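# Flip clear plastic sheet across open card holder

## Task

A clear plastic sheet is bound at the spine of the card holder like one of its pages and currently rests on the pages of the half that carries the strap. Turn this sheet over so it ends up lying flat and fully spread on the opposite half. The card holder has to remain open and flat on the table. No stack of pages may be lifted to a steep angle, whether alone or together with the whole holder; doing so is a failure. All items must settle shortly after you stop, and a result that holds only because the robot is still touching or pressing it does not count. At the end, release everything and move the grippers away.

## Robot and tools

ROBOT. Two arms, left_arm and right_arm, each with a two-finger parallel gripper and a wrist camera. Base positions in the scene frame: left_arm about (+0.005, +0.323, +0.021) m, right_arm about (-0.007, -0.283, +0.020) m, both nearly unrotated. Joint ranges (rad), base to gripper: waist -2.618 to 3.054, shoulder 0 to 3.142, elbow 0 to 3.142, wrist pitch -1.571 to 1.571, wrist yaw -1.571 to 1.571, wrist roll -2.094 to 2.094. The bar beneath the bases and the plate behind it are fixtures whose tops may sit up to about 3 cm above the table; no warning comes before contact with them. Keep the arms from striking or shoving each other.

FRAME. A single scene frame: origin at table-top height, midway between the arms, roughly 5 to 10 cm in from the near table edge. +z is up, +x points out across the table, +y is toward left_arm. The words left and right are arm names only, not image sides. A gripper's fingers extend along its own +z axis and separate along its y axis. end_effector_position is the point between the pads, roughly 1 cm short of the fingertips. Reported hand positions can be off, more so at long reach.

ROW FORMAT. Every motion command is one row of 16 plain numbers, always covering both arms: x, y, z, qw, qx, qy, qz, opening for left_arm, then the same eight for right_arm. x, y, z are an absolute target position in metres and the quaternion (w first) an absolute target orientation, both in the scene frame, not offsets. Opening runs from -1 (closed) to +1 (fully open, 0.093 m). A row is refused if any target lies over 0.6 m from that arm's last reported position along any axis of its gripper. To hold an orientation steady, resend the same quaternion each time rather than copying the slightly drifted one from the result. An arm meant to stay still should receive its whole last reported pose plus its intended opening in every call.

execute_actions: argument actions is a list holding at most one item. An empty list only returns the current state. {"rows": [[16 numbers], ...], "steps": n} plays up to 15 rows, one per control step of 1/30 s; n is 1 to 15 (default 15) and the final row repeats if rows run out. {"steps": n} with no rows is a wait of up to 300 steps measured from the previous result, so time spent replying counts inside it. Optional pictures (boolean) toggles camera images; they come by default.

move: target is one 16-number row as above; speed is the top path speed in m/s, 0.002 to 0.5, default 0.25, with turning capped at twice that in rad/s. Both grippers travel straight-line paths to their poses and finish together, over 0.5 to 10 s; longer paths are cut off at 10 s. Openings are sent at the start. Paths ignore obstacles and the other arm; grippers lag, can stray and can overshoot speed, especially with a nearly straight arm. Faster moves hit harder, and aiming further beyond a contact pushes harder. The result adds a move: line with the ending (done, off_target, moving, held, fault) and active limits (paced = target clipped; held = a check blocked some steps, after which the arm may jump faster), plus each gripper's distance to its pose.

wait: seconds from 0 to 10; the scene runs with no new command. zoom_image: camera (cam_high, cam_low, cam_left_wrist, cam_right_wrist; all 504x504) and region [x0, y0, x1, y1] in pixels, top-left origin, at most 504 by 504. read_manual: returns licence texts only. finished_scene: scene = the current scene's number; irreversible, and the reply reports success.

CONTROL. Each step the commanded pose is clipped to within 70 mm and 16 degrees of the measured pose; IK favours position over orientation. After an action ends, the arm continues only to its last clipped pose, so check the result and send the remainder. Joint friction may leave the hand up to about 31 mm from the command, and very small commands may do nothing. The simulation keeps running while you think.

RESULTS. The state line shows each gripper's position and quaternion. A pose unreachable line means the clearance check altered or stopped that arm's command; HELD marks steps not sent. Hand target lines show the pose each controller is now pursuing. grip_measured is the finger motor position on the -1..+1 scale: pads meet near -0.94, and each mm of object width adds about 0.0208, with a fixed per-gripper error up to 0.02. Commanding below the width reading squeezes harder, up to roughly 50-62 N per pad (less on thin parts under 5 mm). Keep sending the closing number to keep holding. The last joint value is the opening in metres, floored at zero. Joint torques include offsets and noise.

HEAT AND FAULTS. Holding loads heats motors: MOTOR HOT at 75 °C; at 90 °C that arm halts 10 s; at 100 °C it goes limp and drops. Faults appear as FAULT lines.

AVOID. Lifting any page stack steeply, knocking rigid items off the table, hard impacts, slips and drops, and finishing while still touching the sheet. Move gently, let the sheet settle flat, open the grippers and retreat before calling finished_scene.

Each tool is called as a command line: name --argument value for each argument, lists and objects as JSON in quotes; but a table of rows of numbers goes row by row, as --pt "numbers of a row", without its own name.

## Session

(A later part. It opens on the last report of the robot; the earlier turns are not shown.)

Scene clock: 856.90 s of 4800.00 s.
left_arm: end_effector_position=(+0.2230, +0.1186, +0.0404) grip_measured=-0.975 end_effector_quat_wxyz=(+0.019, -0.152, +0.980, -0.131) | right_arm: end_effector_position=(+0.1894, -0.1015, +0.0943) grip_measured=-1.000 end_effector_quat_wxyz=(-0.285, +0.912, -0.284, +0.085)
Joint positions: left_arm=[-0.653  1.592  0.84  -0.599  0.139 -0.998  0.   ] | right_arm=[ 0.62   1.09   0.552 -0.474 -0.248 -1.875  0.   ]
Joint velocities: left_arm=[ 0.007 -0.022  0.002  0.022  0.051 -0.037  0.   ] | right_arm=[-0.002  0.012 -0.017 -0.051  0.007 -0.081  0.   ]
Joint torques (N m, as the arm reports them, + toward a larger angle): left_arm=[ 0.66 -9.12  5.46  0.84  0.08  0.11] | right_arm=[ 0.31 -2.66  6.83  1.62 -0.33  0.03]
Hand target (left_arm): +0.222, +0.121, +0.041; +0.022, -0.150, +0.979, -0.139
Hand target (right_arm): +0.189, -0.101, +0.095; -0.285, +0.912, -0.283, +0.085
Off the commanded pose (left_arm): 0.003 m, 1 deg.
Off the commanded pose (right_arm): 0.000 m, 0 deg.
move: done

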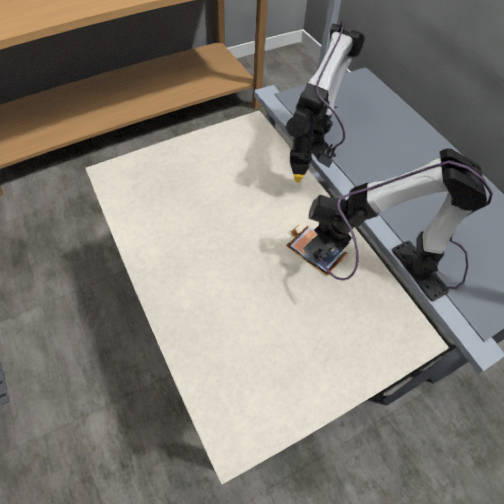

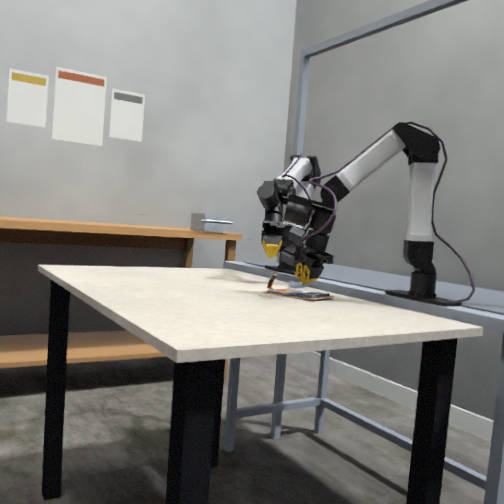

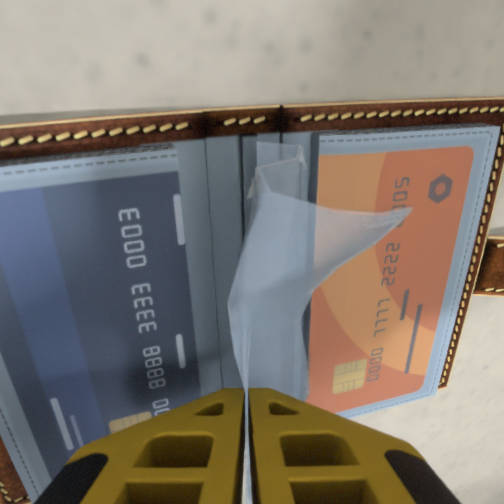

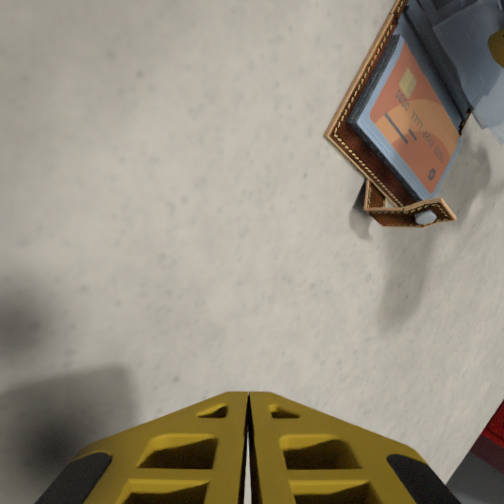

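move --target '[0.2190,0.1335,0.036,0.0393,-0.1468,0.9543,-0.2657,-0.98,0.1894,-0.1012,0.0945,-0.285,0.912,-0.283,0.085,-1]' --speed 0.04

Scene clock: 862.17 s of 4800.00 s.
left_arm: end_effector_position=(+0.2191, +0.1310, +0.0343) grip_measured=-0.975 end_effector_quat_wxyz=(+0.035, -0.149, +0.954, -0.257) | right_arm: end_effector_position=(+0.1894, -0.1015, +0.0943) grip_measured=-1.000 end_effector_quat_wxyz=(-0.285, +0.912, -0.284, +0.085)
Joint positions: left_arm=[-0.512  1.446  0.578 -0.3    0.34  -0.914  0.   ] | right_arm=[ 0.62   1.09   0.552 -0.474 -0.248 -1.875  0.   ]
Joint velocities: left_arm=[ 0.002 -0.002 -0.002  0.066 -0.007 -0.037  0.   ] | right_arm=[-0.017  0.002 -0.007  0.022  0.051  0.066  0.   ]
Joint torques (N m, as the arm reports them, + toward a larger angle): left_arm=[ 0.66 -7.43  5.45  1.23  0.18  0.11] | right_arm=[ 0.32 -2.67  6.85  1.63 -0.33  0.03]
Hand target (left_arm): +0.219, +0.133, +0.036; +0.041, -0.146, +0.952, -0.265
Hand target (right_arm): +0.189, -0.101, +0.095; -0.285, +0.912, -0.283, +0.085
Off the commanded pose (left_arm): 0.003 m, 1 deg.
Off the commanded pose (right_arm): 0.000 m, 0 deg.
move: done

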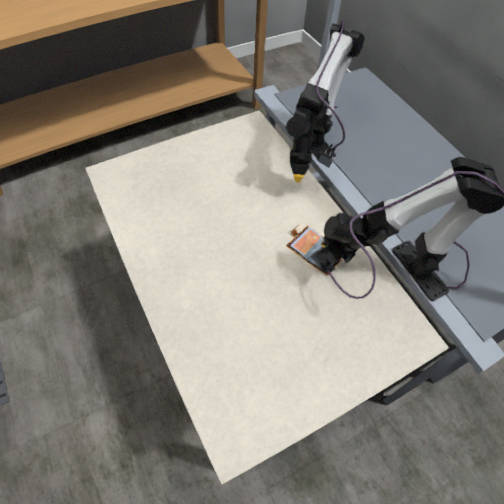

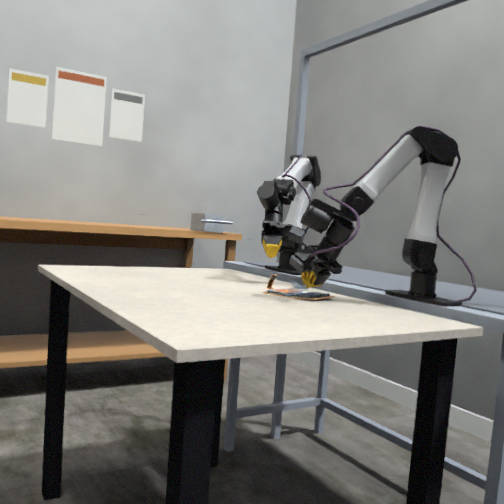

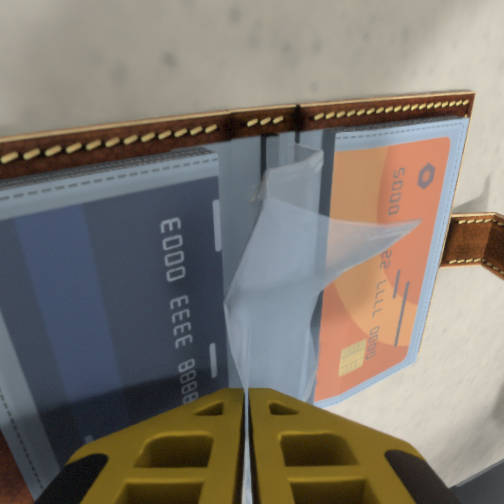

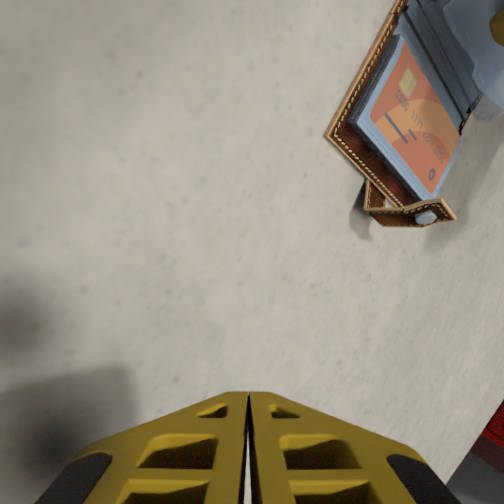

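move --target '[0.2150,0.1470,0.028,0.0582,-0.1404,0.9128,-0.388,-0.98,0.1894,-0.1012,0.0945,-0.285,0.912,-0.283,0.085,-1]' --speed 0.04

Scene clock: 868.73 s of 4800.00 s.
left_arm: end_effector_position=(+0.2165, +0.1440, +0.0279) grip_measured=-0.975 end_effector_quat_wxyz=(+0.054, -0.143, +0.912, -0.382) | right_arm: end_effector_position=(+0.1894, -0.1015, +0.0943) grip_measured=-1.000 end_effector_quat_wxyz=(-0.285, +0.912, -0.284, +0.085)
Joint positions: left_arm=[-0.333  1.412  0.345  0.047  0.594 -0.837  0.   ] | right_arm=[ 0.62   1.09   0.552 -0.474 -0.248 -1.875  0.   ]
Joint velocities: left_arm=[-0.012 -0.002  0.002  0.066 -0.007  0.022  0.   ] | right_arm=[-0.002 -0.007 -0.002 -0.022 -0.081  0.037  0.   ]
Joint torques (N m, as the arm reports them, + toward a larger angle): left_arm=[ 0.63 -5.93  4.8   1.48  0.35  0.13] | right_arm=[ 0.31 -2.66  6.86  1.63 -0.33  0.04]
Hand target (left_arm): +0.215, +0.146, +0.028; +0.060, -0.140, +0.910, -0.386
Hand target (right_arm): +0.189, -0.101, +0.095; -0.285, +0.912, -0.283, +0.085
Off the commanded pose (left_arm): 0.003 m, 1 deg.
Off the commanded pose (right_arm): 0.000 m, 0 deg.
move: done

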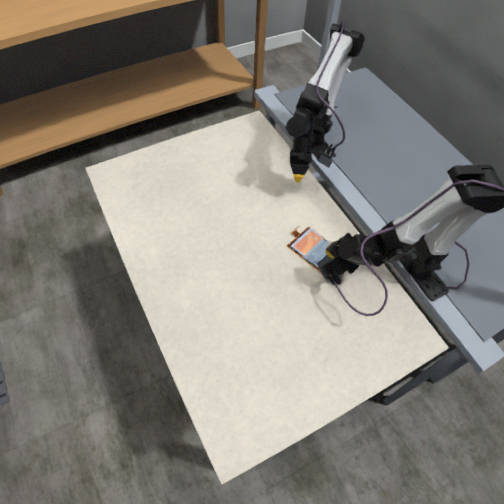

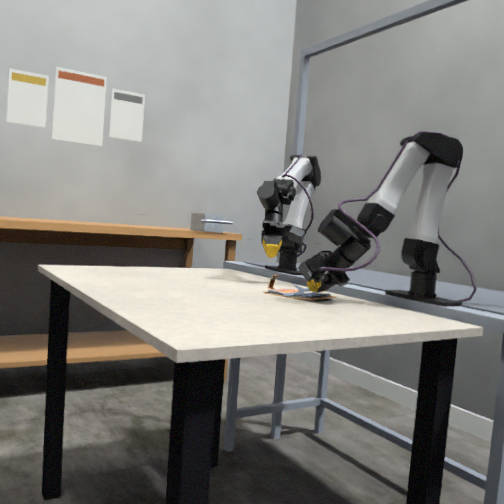

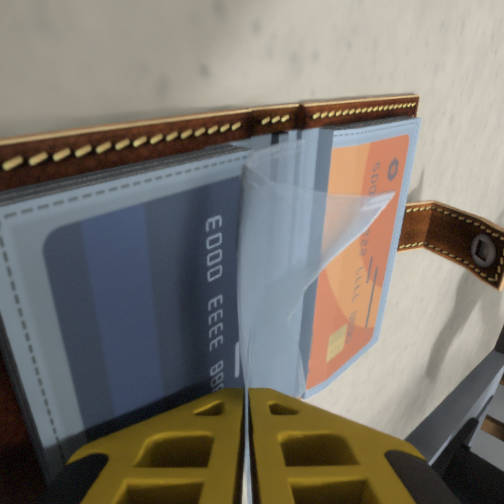

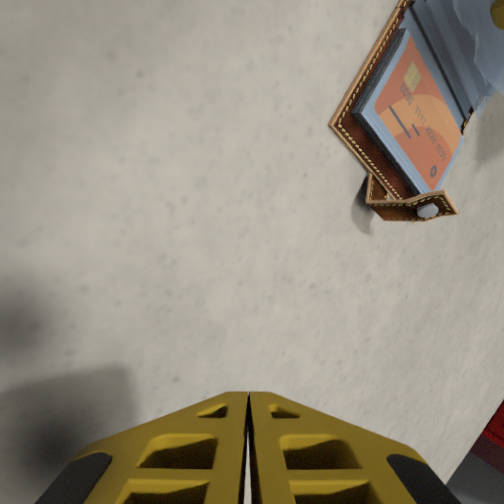

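zoom_image --camera "cam_high" --region '[280, 215, 360, 295]'

zoom_image --camera "cam_right_wrist" --region '[384, 0, 504, 160]'

Region (280, 215, 360, 295) of cam_high's 504x504 image, scaled by 6.300, with more detail than that image has.

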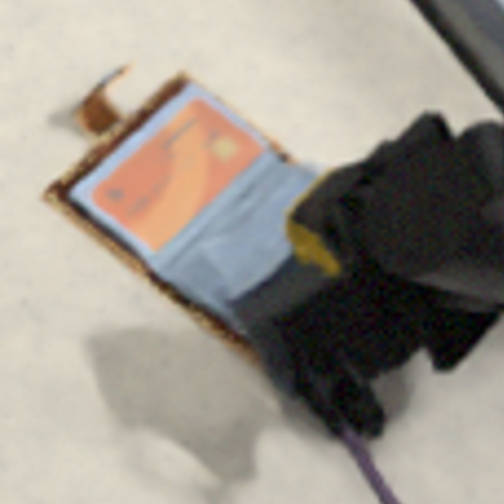

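Region (384, 0, 504, 160) of cam_right_wrist's 504x504 image, scaled by 3.150, with more detail than that image has; it fills the left 378 columns of this view, and the rest is white.

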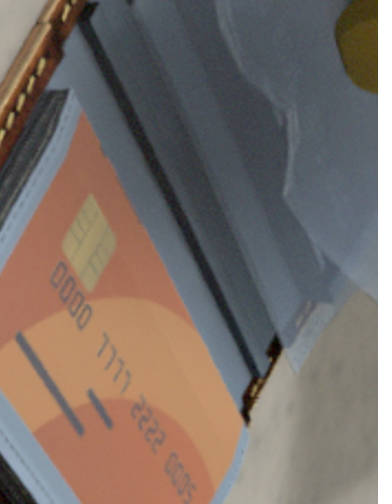

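move --target '[0.2165,0.1440,0.0279,0.054,-0.143,0.912,-0.382,-0.98,0.212,0.072,0.042,0.3780,-0.9125,0.1445,-0.0598,-1]' --speed 0.12

Scene clock: 889.60 s of 4800.00 s.
left_arm: end_effector_position=(+0.2167, +0.1436, +0.0283) grip_measured=-0.975 end_effector_quat_wxyz=(+0.054, -0.142, +0.911, -0.383) | right_arm: end_effector_position=(+0.2130, +0.0672, +0.0441) grip_measured=-1.000 end_effector_quat_wxyz=(-0.377, +0.912, -0.147, +0.065)
Joint positions: left_arm=[-0.333  1.412  0.345  0.049  0.596 -0.837  0.   ] | right_arm=[ 0.941  1.754  0.737  0.208 -0.262 -1.803  0.   ]
Joint velocities: left_arm=[-0.012 -0.017 -0.022 -0.051  0.007  0.007  0.   ] | right_arm=[ 0.007 -0.037 -0.002 -0.007 -0.037 -0.037  0.   ]
Joint torques (N m, as the arm reports them, + toward a larger angle): left_arm=[-0.01 -4.67  6.55  1.31  0.25  0.05] | right_arm=[ 0.76 -6.04  6.82  2.06 -0.34  0.08]
Hand target (left_arm): +0.216, +0.144, +0.028; +0.054, -0.143, +0.912, -0.382
Hand target (right_arm): +0.214, +0.072, +0.042; -0.380, +0.911, -0.145, +0.063
Off the commanded pose (left_arm): 0.001 m, 0 deg.
Off the commanded pose (right_arm): 0.005 m, 1 deg.
After step 90, 15.77 s passed at rest.
move: done

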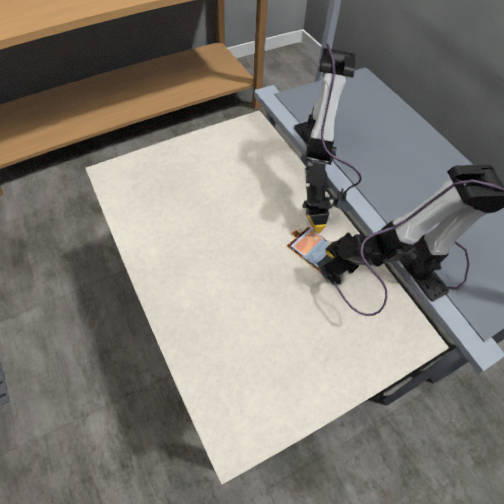

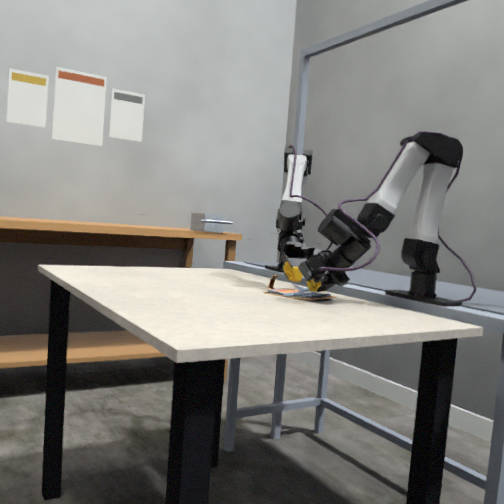

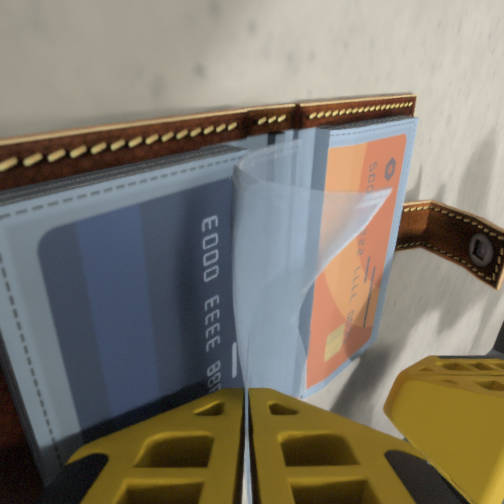

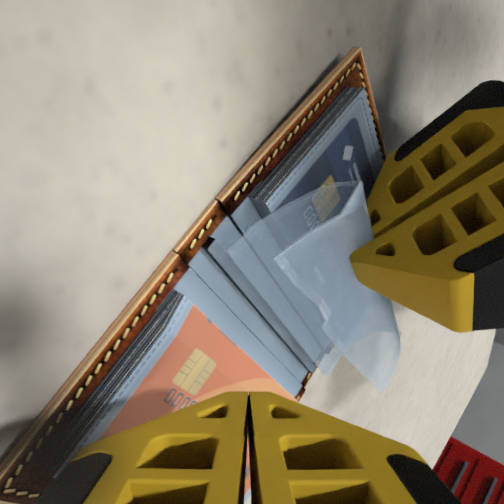

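move --target '[0.2165,0.1440,0.0279,0.054,-0.143,0.912,-0.382,-0.98,0.206,0.098,0.024,0.3780,-0.9125,0.1445,-0.0598,-1]' --speed 0.04

Scene clock: 895.20 s of 4800.00 s.
left_arm: end_effector_position=(+0.2167, +0.1436, +0.0283) grip_measured=-0.975 end_effector_quat_wxyz=(+0.054, -0.142, +0.911, -0.383) | right_arm: end_effector_position=(+0.2032, +0.0934, +0.0265) grip_measured=-1.000 end_effector_quat_wxyz=(-0.377, +0.914, -0.140, +0.057)
Joint positions: left_arm=[-0.333  1.412  0.345  0.049  0.596 -0.837  0.   ] | right_arm=[ 1.009  1.86   0.784  0.272 -0.234 -1.761  0.   ]
Joint velocities: left_arm=[-0.007 -0.007  0.002 -0.037 -0.051 -0.022  0.   ] | right_arm=[-0.007  0.007  0.017  0.095  0.037  0.022  0.   ]
Joint torques (N m, as the arm reports them, + toward a larger angle): left_arm=[ 0.03 -4.7   6.55  1.32  0.25  0.05] | right_arm=[ 0.68 -6.71  6.63  2.07 -0.17  0.12]
Hand target (left_arm): +0.216, +0.144, +0.028; +0.054, -0.143, +0.912, -0.382
Hand target (right_arm): +0.206, +0.098, +0.024; -0.378, +0.912, -0.144, +0.060
Off the commanded pose (left_arm): 0.001 m, 0 deg.
Off the commanded pose (right_arm): 0.006 m, 1 deg.
After step 90, 1.40 s passed at rest.
move: done

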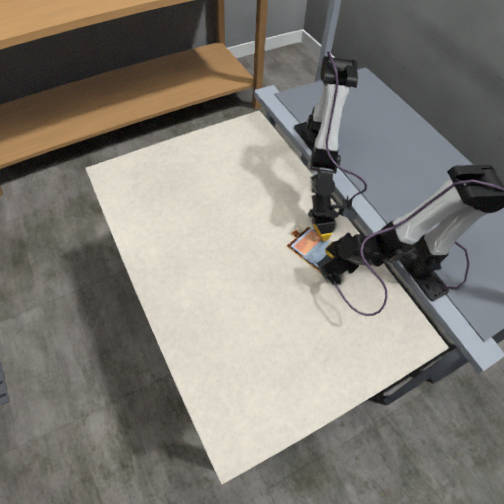

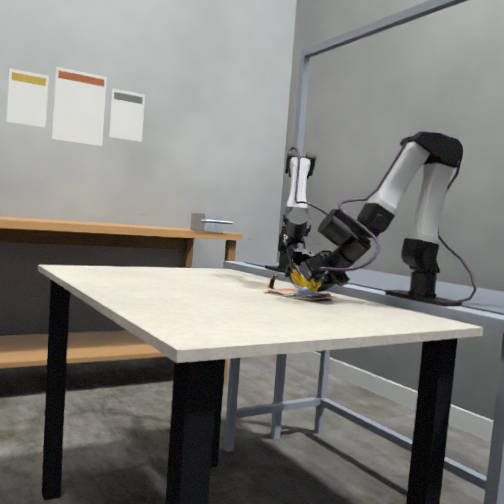

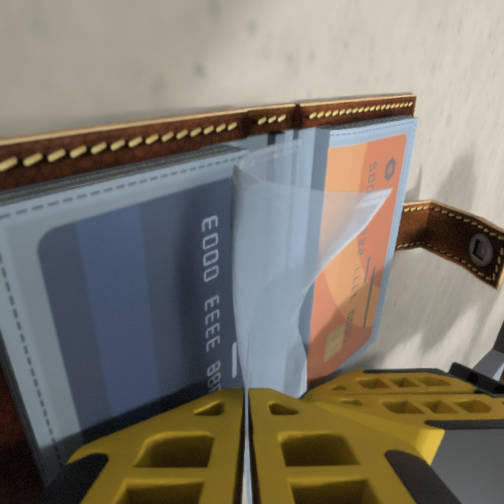

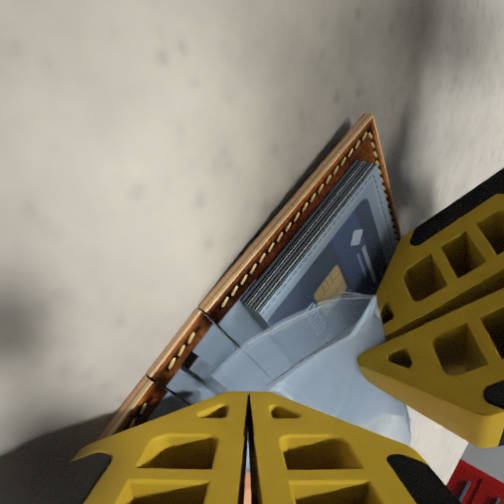

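zoom_image --camera "cam_high" --region '[290, 210, 350, 270]'

zoom_image --camera "cam_low" --region '[265, 262, 335, 305]'

Region (290, 210, 350, 270) of cam_high's 504x504 image, scaled by 8.400, with more detail than that image has.

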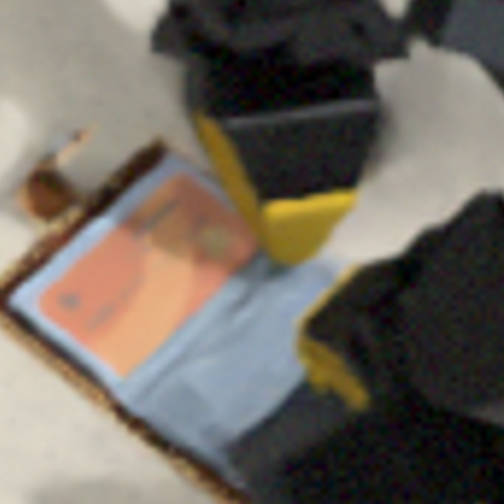

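Region (265, 262, 335, 305) of cam_low's 504x504 image, scaled by 7.200, with more detail than that image has; it fills the top 310 rows of this view, and the rest is white.

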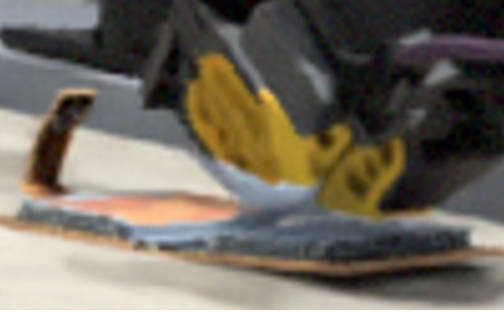

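execute_actions --actions '[{"rows": [[0.2165,0.1440,0.0279,0.054,-0.143,0.912,-0.382,-0.98,0.206,0.098,0.021,0.3780,-0.9125,0.1445,-0.0598,-1],[0.2165,0.1440,0.0279,0.054,-0.143,0.912,-0.382,-0.98,0.206,0.098,0.018,0.3780,-0.9125,0.1445,-0.0598,-1],[0.2165,0.1440,0.0279,0.054,-0.143,0.912,-0.382,-0.98,0.206,0.098,0.016,0.3780,-0.9125,0.1445,-0.0598,-1],[0.2165,0.1440,0.0279,0.054,-0.143,0.912,-0.382,-0.98,0.206,0.098,0.016,0.3780,-0.9125,0.1445,-0.0598,-1],[0.2165,0.1440,0.0279,0.054,-0.143,0.912,-0.382,-0.98,0.206,0.098,0.016,0.3780,-0.9125,0.1445,-0.0598,-1],[0.2165,0.1440,0.0279,0.054,-0.143,0.912,-0.382,-0.98,0.206,0.100,0.016,0.3780,-0.9125,0.1445,-0.0598,-1],[0.2165,0.1440,0.0279,0.054,-0.143,0.912,-0.382,-0.98,0.206,0.102,0.017,0.3780,-0.9125,0.1445,-0.0598,-1],[0.2165,0.1440,0.0279,0.054,-0.143,0.912,-0.382,-0.98,0.206,0.104,0.018,0.3780,-0.9125,0.1445,-0.0598,-1],[0.2165,0.1440,0.0279,0.054,-0.143,0.912,-0.382,-0.98,0.206,0.106,0.019,0.3780,-0.9125,0.1445,-0.0598,-1],[0.2165,0.1440,0.0279,0.054,-0.143,0.912,-0.382,-0.98,0.206,0.108,0.020,0.3780,-0.9125,0.1445,-0.0598,-1]], "steps": 15}]'

Scene clock: 911.07 s of 4800.00 s.
left_arm: end_effector_position=(+0.2169, +0.1437, +0.0282) grip_measured=-0.975 end_effector_quat_wxyz=(+0.055, -0.142, +0.911, -0.382) | right_arm: end_effector_position=(+0.2051, +0.1072, +0.0268) grip_measured=-1.000 end_effector_quat_wxyz=(-0.387, +0.910, -0.137, +0.061)
Joint positions: left_arm=[-0.333  1.412  0.345  0.049  0.595 -0.837  0.   ] | right_arm=[ 1.027  1.896  0.816  0.302 -0.223 -1.748  0.   ]
Joint velocities: left_arm=[-0.002 -0.017 -0.017  0.022  0.022  0.022  0.   ] | right_arm=[-0.007 -0.007  0.017 -0.007 -0.007  0.007  0.   ]
Joint torques (N m, as the arm reports them, + toward a larger angle): left_arm=[ 0.08 -4.68  6.49  1.32  0.26  0.06] | right_arm=[ 0.64 -7.03  6.38  1.92 -0.18  0.13]
Hand target (left_arm): +0.217, +0.144, +0.028; +0.054, -0.143, +0.912, -0.382
Hand target (right_arm): +0.206, +0.108, +0.020; -0.378, +0.912, -0.144, +0.060
Off the commanded pose (left_arm): 0.001 m, 0 deg.
Off the commanded pose (right_arm): 0.007 m, 1 deg.
Steps of this call (steps 1 to 90: nothing new was sent; then 12.37 s passed at rest; steps 91 to 105: all 15 steps of this action). Readings (end_effector_position):
91: left_arm (+0.2167, +0.1436, +0.0283) | right_arm (+0.2039, +0.0941, +0.0272)
92: left_arm (+0.2167, +0.1436, +0.0283) | right_arm (+0.2042, +0.0945, +0.0269)
94: left_arm (+0.2167, +0.1436, +0.0283) | right_arm (+0.2050, +0.0954, +0.0251)
98: left_arm (+0.2167, +0.1436, +0.0283) | right_arm (+0.2052, +0.0974, +0.0227)
105: the state above

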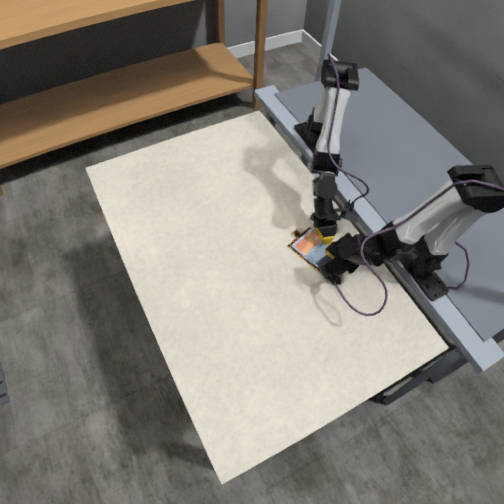

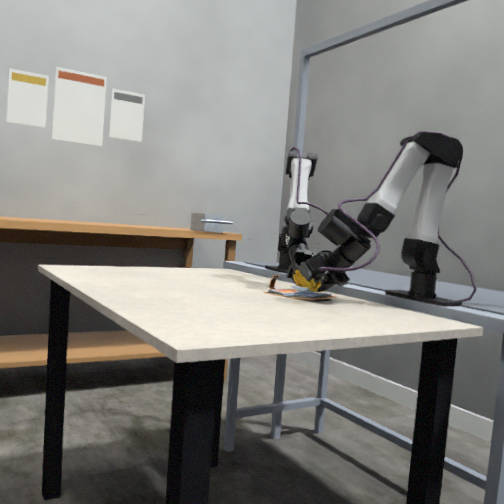

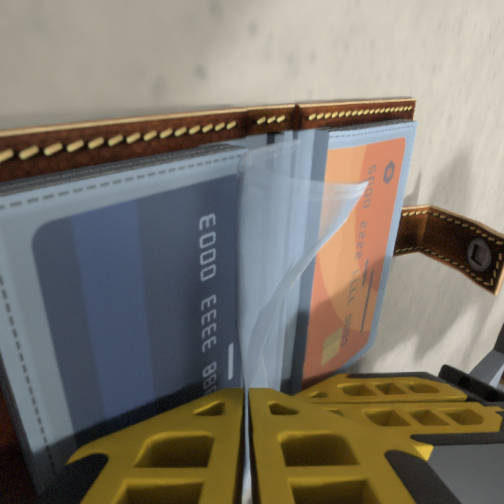

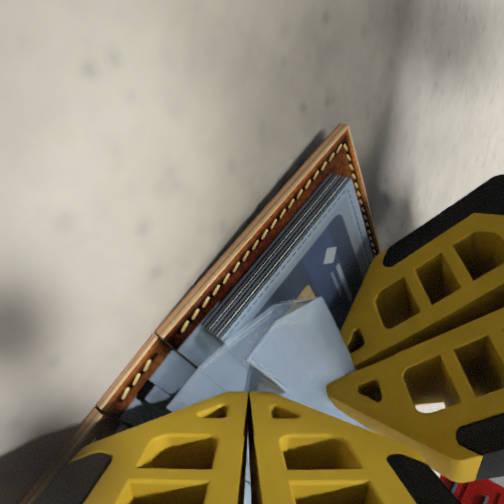

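execute_actions --actions '[{"rows": [[0.2165,0.1440,0.0279,0.054,-0.143,0.912,-0.382,-0.98,0.206,0.105,0.022,0.3780,-0.9125,0.1445,-0.0598,-1],[0.2165,0.1440,0.0279,0.054,-0.143,0.912,-0.382,-0.98,0.206,0.102,0.022,0.3780,-0.9125,0.1445,-0.0598,-1],[0.2165,0.1440,0.0279,0.054,-0.143,0.912,-0.382,-0.98,0.206,0.099,0.021,0.3780,-0.9125,0.1445,-0.0598,-1],[0.2165,0.1440,0.0279,0.054,-0.143,0.912,-0.382,-0.98,0.206,0.096,0.020,0.3780,-0.9125,0.1445,-0.0598,-1],[0.2165,0.1440,0.0279,0.054,-0.143,0.912,-0.382,-0.98,0.206,0.093,0.018,0.3780,-0.9125,0.1445,-0.0598,-1],[0.2165,0.1440,0.0279,0.054,-0.143,0.912,-0.382,-0.98,0.206,0.091,0.016,0.3780,-0.9125,0.1445,-0.0598,-1]], "steps": 15}]'

Scene clock: 926.37 s of 4800.00 s.
left_arm: end_effector_position=(+0.2169, +0.1437, +0.0282) grip_measured=-0.975 end_effector_quat_wxyz=(+0.055, -0.142, +0.911, -0.382) | right_arm: end_effector_position=(+0.2056, +0.1012, +0.0228) grip_measured=-1.000 end_effector_quat_wxyz=(-0.388, +0.909, -0.141, +0.059)
Joint positions: left_arm=[-0.333  1.412  0.345  0.049  0.595 -0.837  0.   ] | right_arm=[ 1.016  1.896  0.791  0.326 -0.23  -1.747  0.   ]
Joint velocities: left_arm=[-0.007 -0.017  0.012  0.007  0.007 -0.007  0.   ] | right_arm=[-0.007 -0.002 -0.007 -0.007 -0.037 -0.051  0.   ]
Joint torques (N m, as the arm reports them, + toward a larger angle): left_arm=[-0.02 -4.7   6.54  1.32  0.27  0.05] | right_arm=[-0.96 -8.51  3.47  1.98 -0.27 -0.05]
Hand target (left_arm): +0.216, +0.144, +0.028; +0.054, -0.143, +0.912, -0.382
Hand target (right_arm): +0.206, +0.091, +0.016; -0.378, +0.913, -0.144, +0.059
Off the commanded pose (left_arm): 0.001 m, 0 deg.
Off the commanded pose (right_arm): 0.012 m, 1 deg.
Steps of this call (steps 1 to 90: nothing new was sent; then 11.80 s passed at rest; steps 91 to 105: all 15 steps of this action). Readings (end_effector_position):
91: left_arm (+0.2169, +0.1437, +0.0282) | right_arm (+0.2056, +0.1073, +0.0270)
92: left_arm (+0.2169, +0.1437, +0.0282) | right_arm (+0.2056, +0.1073, +0.0270)
94: left_arm (+0.2169, +0.1437, +0.0282) | right_arm (+0.2056, +0.1073, +0.0270)
98: left_arm (+0.2169, +0.1437, +0.0282) | right_arm (+0.2053, +0.1014, +0.0226)
105: the state above

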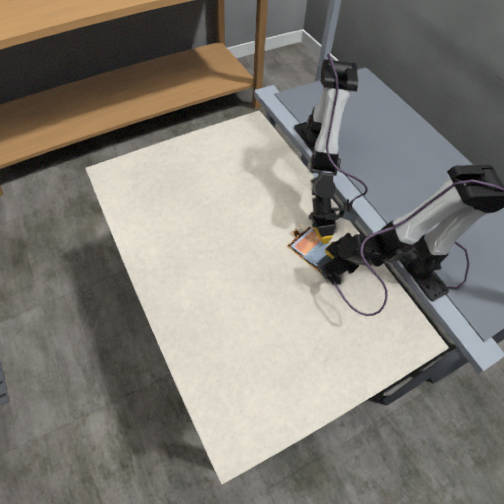

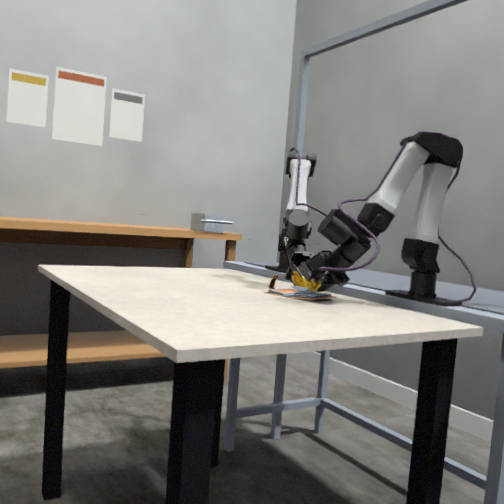

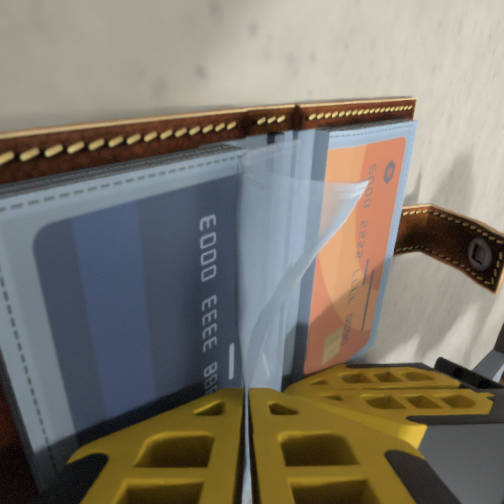

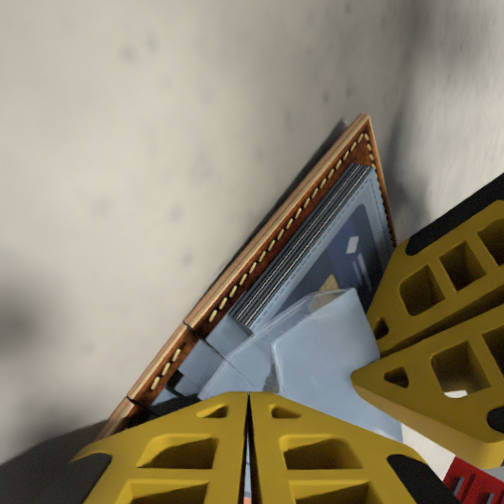

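execute_actions --actions '[{"rows": [[0.2165,0.1440,0.0290,0.054,-0.143,0.912,-0.382,-0.78,0.206,0.091,0.016,0.3780,-0.9125,0.1445,-0.0598,-1],[0.2165,0.1440,0.0300,0.054,-0.143,0.912,-0.382,-0.78,0.206,0.091,0.016,0.3780,-0.9125,0.1445,-0.0598,-1],[0.2160,0.1460,0.0320,0.054,-0.143,0.912,-0.382,-0.78,0.206,0.091,0.016,0.3780,-0.9125,0.1445,-0.0598,-1],[0.2152,0.1485,0.0350,0.054,-0.143,0.912,-0.382,-0.78,0.206,0.091,0.016,0.3780,-0.9125,0.1445,-0.0598,-1],[0.2143,0.1515,0.0380,0.054,-0.143,0.912,-0.382,-0.78,0.206,0.091,0.016,0.3780,-0.9125,0.1445,-0.0598,-1],[0.2134,0.1545,0.0410,0.054,-0.143,0.912,-0.382,-0.78,0.206,0.091,0.016,0.3780,-0.9125,0.1445,-0.0598,-1],[0.2125,0.1575,0.0440,0.054,-0.143,0.912,-0.382,-0.78,0.206,0.091,0.016,0.3780,-0.9125,0.1445,-0.0598,-1],[0.2116,0.1605,0.0470,0.054,-0.143,0.912,-0.382,-0.78,0.206,0.091,0.016,0.3780,-0.9125,0.1445,-0.0598,-1],[0.2107,0.1635,0.0500,0.054,-0.143,0.912,-0.382,-0.78,0.206,0.091,0.016,0.3780,-0.9125,0.1445,-0.0598,-1],[0.2098,0.1665,0.0530,0.054,-0.143,0.912,-0.382,-0.78,0.206,0.091,0.016,0.3780,-0.9125,0.1445,-0.0598,-1],[0.2089,0.1695,0.0570,0.054,-0.143,0.912,-0.382,-0.78,0.206,0.091,0.016,0.3780,-0.9125,0.1445,-0.0598,-1],[0.2080,0.1725,0.0610,0.054,-0.143,0.912,-0.382,-0.78,0.206,0.091,0.016,0.3780,-0.9125,0.1445,-0.0598,-1],[0.2071,0.1755,0.0650,0.054,-0.143,0.912,-0.382,-0.78,0.206,0.091,0.016,0.3780,-0.9125,0.1445,-0.0598,-1],[0.2062,0.1785,0.0690,0.054,-0.143,0.912,-0.382,-0.78,0.206,0.091,0.016,0.3780,-0.9125,0.1445,-0.0598,-1],[0.2053,0.1815,0.0730,0.054,-0.143,0.912,-0.382,-0.78,0.206,0.091,0.016,0.3780,-0.9125,0.1445,-0.0598,-1]], "steps": 15}]'

wait --seconds 0.7

Scene clock: 937.73 s of 4800.00 s.
left_arm: end_effector_position=(+0.2125, +0.1723, +0.0549) grip_measured=-0.782 end_effector_quat_wxyz=(+0.069, -0.159, +0.907, -0.384) | right_arm: end_effector_position=(+0.2057, +0.1011, +0.0228) grip_measured=-1.000 end_effector_quat_wxyz=(-0.388, +0.909, -0.141, +0.059)
Joint positions: left_arm=[-0.204  1.208  0.358 -0.205  0.64  -0.744  0.008] | right_arm=[ 1.015  1.896  0.791  0.327 -0.23  -1.747  0.   ]
Joint velocities: left_arm=[ 0.403 -0.545  0.217 -1.004  0.139  0.374 -0.   ] | right_arm=[ 0.002  0.012 -0.002 -0.007  0.022  0.037  0.   ]
Joint torques (N m, as the arm reports them, + toward a larger angle): left_arm=[ 0.64 -5.15  9.68  1.36  0.38  0.11] | right_arm=[-0.96 -8.54  3.44  2.   -0.29 -0.05]
Hand target (left_arm): +0.208, +0.177, +0.069; +0.063, -0.147, +0.908, -0.387
Hand target (right_arm): +0.206, +0.091, +0.016; -0.378, +0.913, -0.145, +0.060
Off the commanded pose (left_arm): 0.022 m, 3 deg.
Off the commanded pose (right_arm): 0.012 m, 1 deg.
Steps of this call (steps 1 to 90: nothing new was sent; then 7.87 s passed at rest; steps 91 to 105: all 15 steps of this action). Readings (end_effector_position):
91: left_arm (+0.2169, +0.1437, +0.0282) | right_arm (+0.2057, +0.1011, +0.0228)
92: left_arm (+0.2167, +0.1438, +0.0281) | right_arm (+0.2057, +0.1011, +0.0228)
94: left_arm (+0.2154, +0.1445, +0.0277) | right_arm (+0.2057, +0.1011, +0.0228)
98: left_arm (+0.2151, +0.1523, +0.0354) | right_arm (+0.2057, +0.1011, +0.0228)
105: the state above

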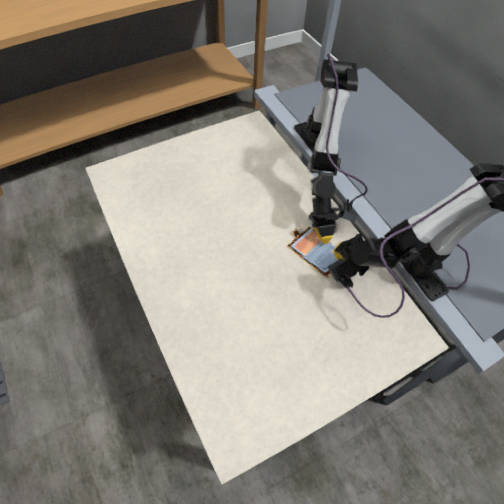

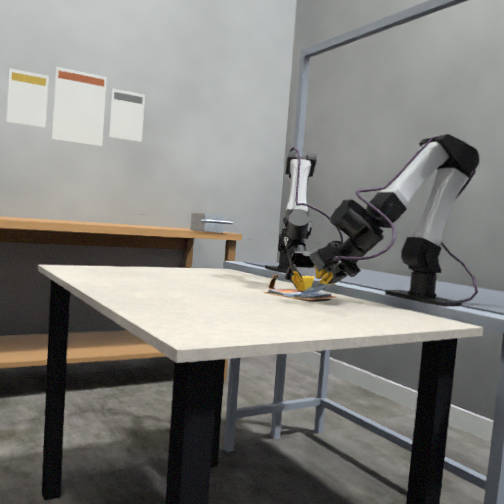

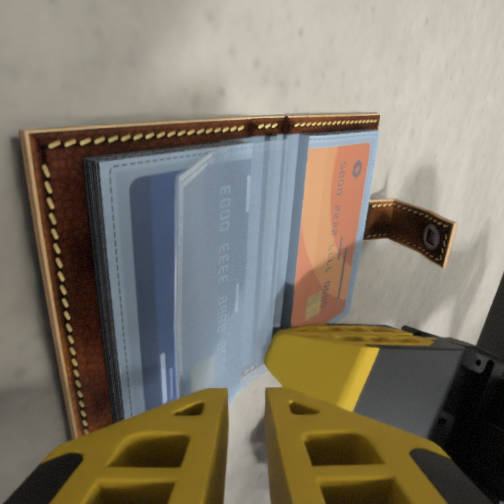

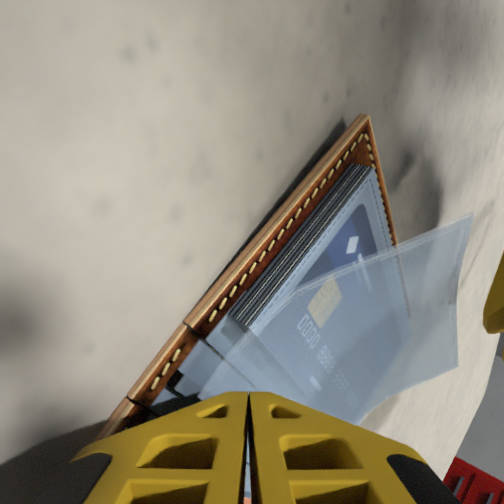

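Scene clock: 938.43 s of 4800.00 s.
left_arm: end_effector_position=(+0.2018, +0.1771, +0.0598) grip_measured=-0.782 end_effector_quat_wxyz=(+0.050, -0.154, +0.911, -0.380) | right_arm: end_effector_position=(+0.2057, +0.1011, +0.0228) grip_measured=-1.000 end_effector_quat_wxyz=(-0.388, +0.909, -0.141, +0.059)
Joint positions: left_arm=[-0.179  1.172  0.38  -0.329  0.665 -0.692  0.008] | right_arm=[ 1.015  1.896  0.791  0.327 -0.23  -1.747  0.   ]
Joint velocities: left_arm=[-0.012 -0.012  0.002 -0.007 -0.037 -0.037  0.   ] | right_arm=[-0.007 -0.012 -0.007  0.037 -0.066  0.051  0.   ]
Joint torques (N m, as the arm reports them, + toward a larger angle): left_arm=[ 0.56 -4.61  9.02  1.1   0.41  0.15] | right_arm=[-0.95 -8.54  3.44  2.   -0.29 -0.05]
Hand target (left_arm): +0.208, +0.177, +0.069; +0.063, -0.147, +0.908, -0.387
Hand target (right_arm): +0.206, +0.091, +0.016; -0.378, +0.913, -0.145, +0.060
Off the commanded pose (left_arm): 0.014 m, 1 deg.
Off the commanded pose (right_arm): 0.012 m, 1 deg.
Steps of this call (steps 1 to 21: nothing new was sent). Readings (end_effector_position):
1: left_arm (+0.2128, +0.1745, +0.0585) | right_arm (+0.2057, +0.1011, +0.0228)
2: left_arm (+0.2132, +0.1758, +0.0612) | right_arm (+0.2057, +0.1011, +0.0228)
4: left_arm (+0.2124, +0.1763, +0.0638) | right_arm (+0.2057, +0.1011, +0.0228)
8: left_arm (+0.2062, +0.1767, +0.0614) | right_arm (+0.2057, +0.1011, +0.0228)
21: the state above

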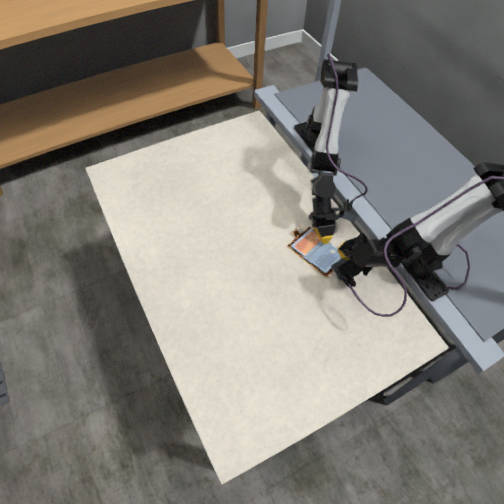

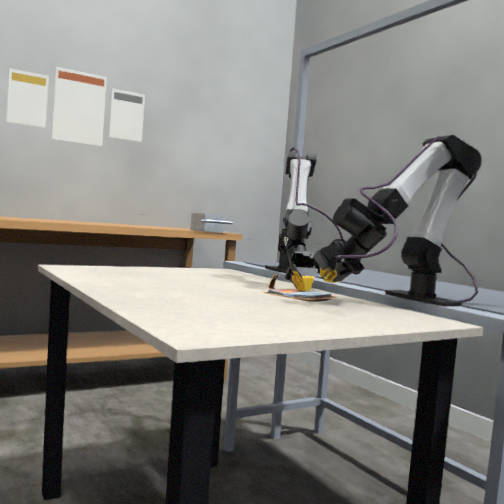

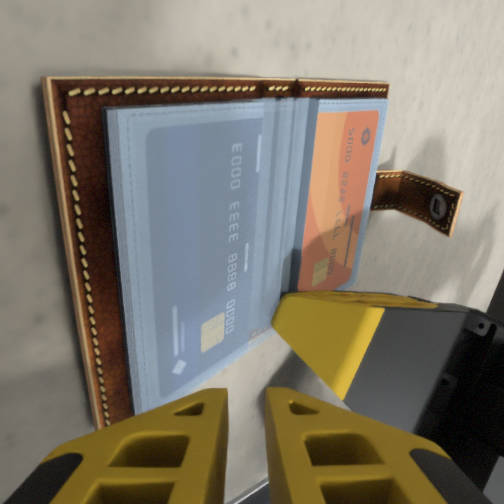

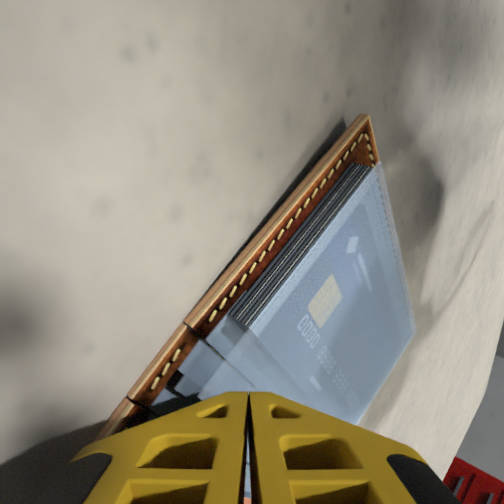

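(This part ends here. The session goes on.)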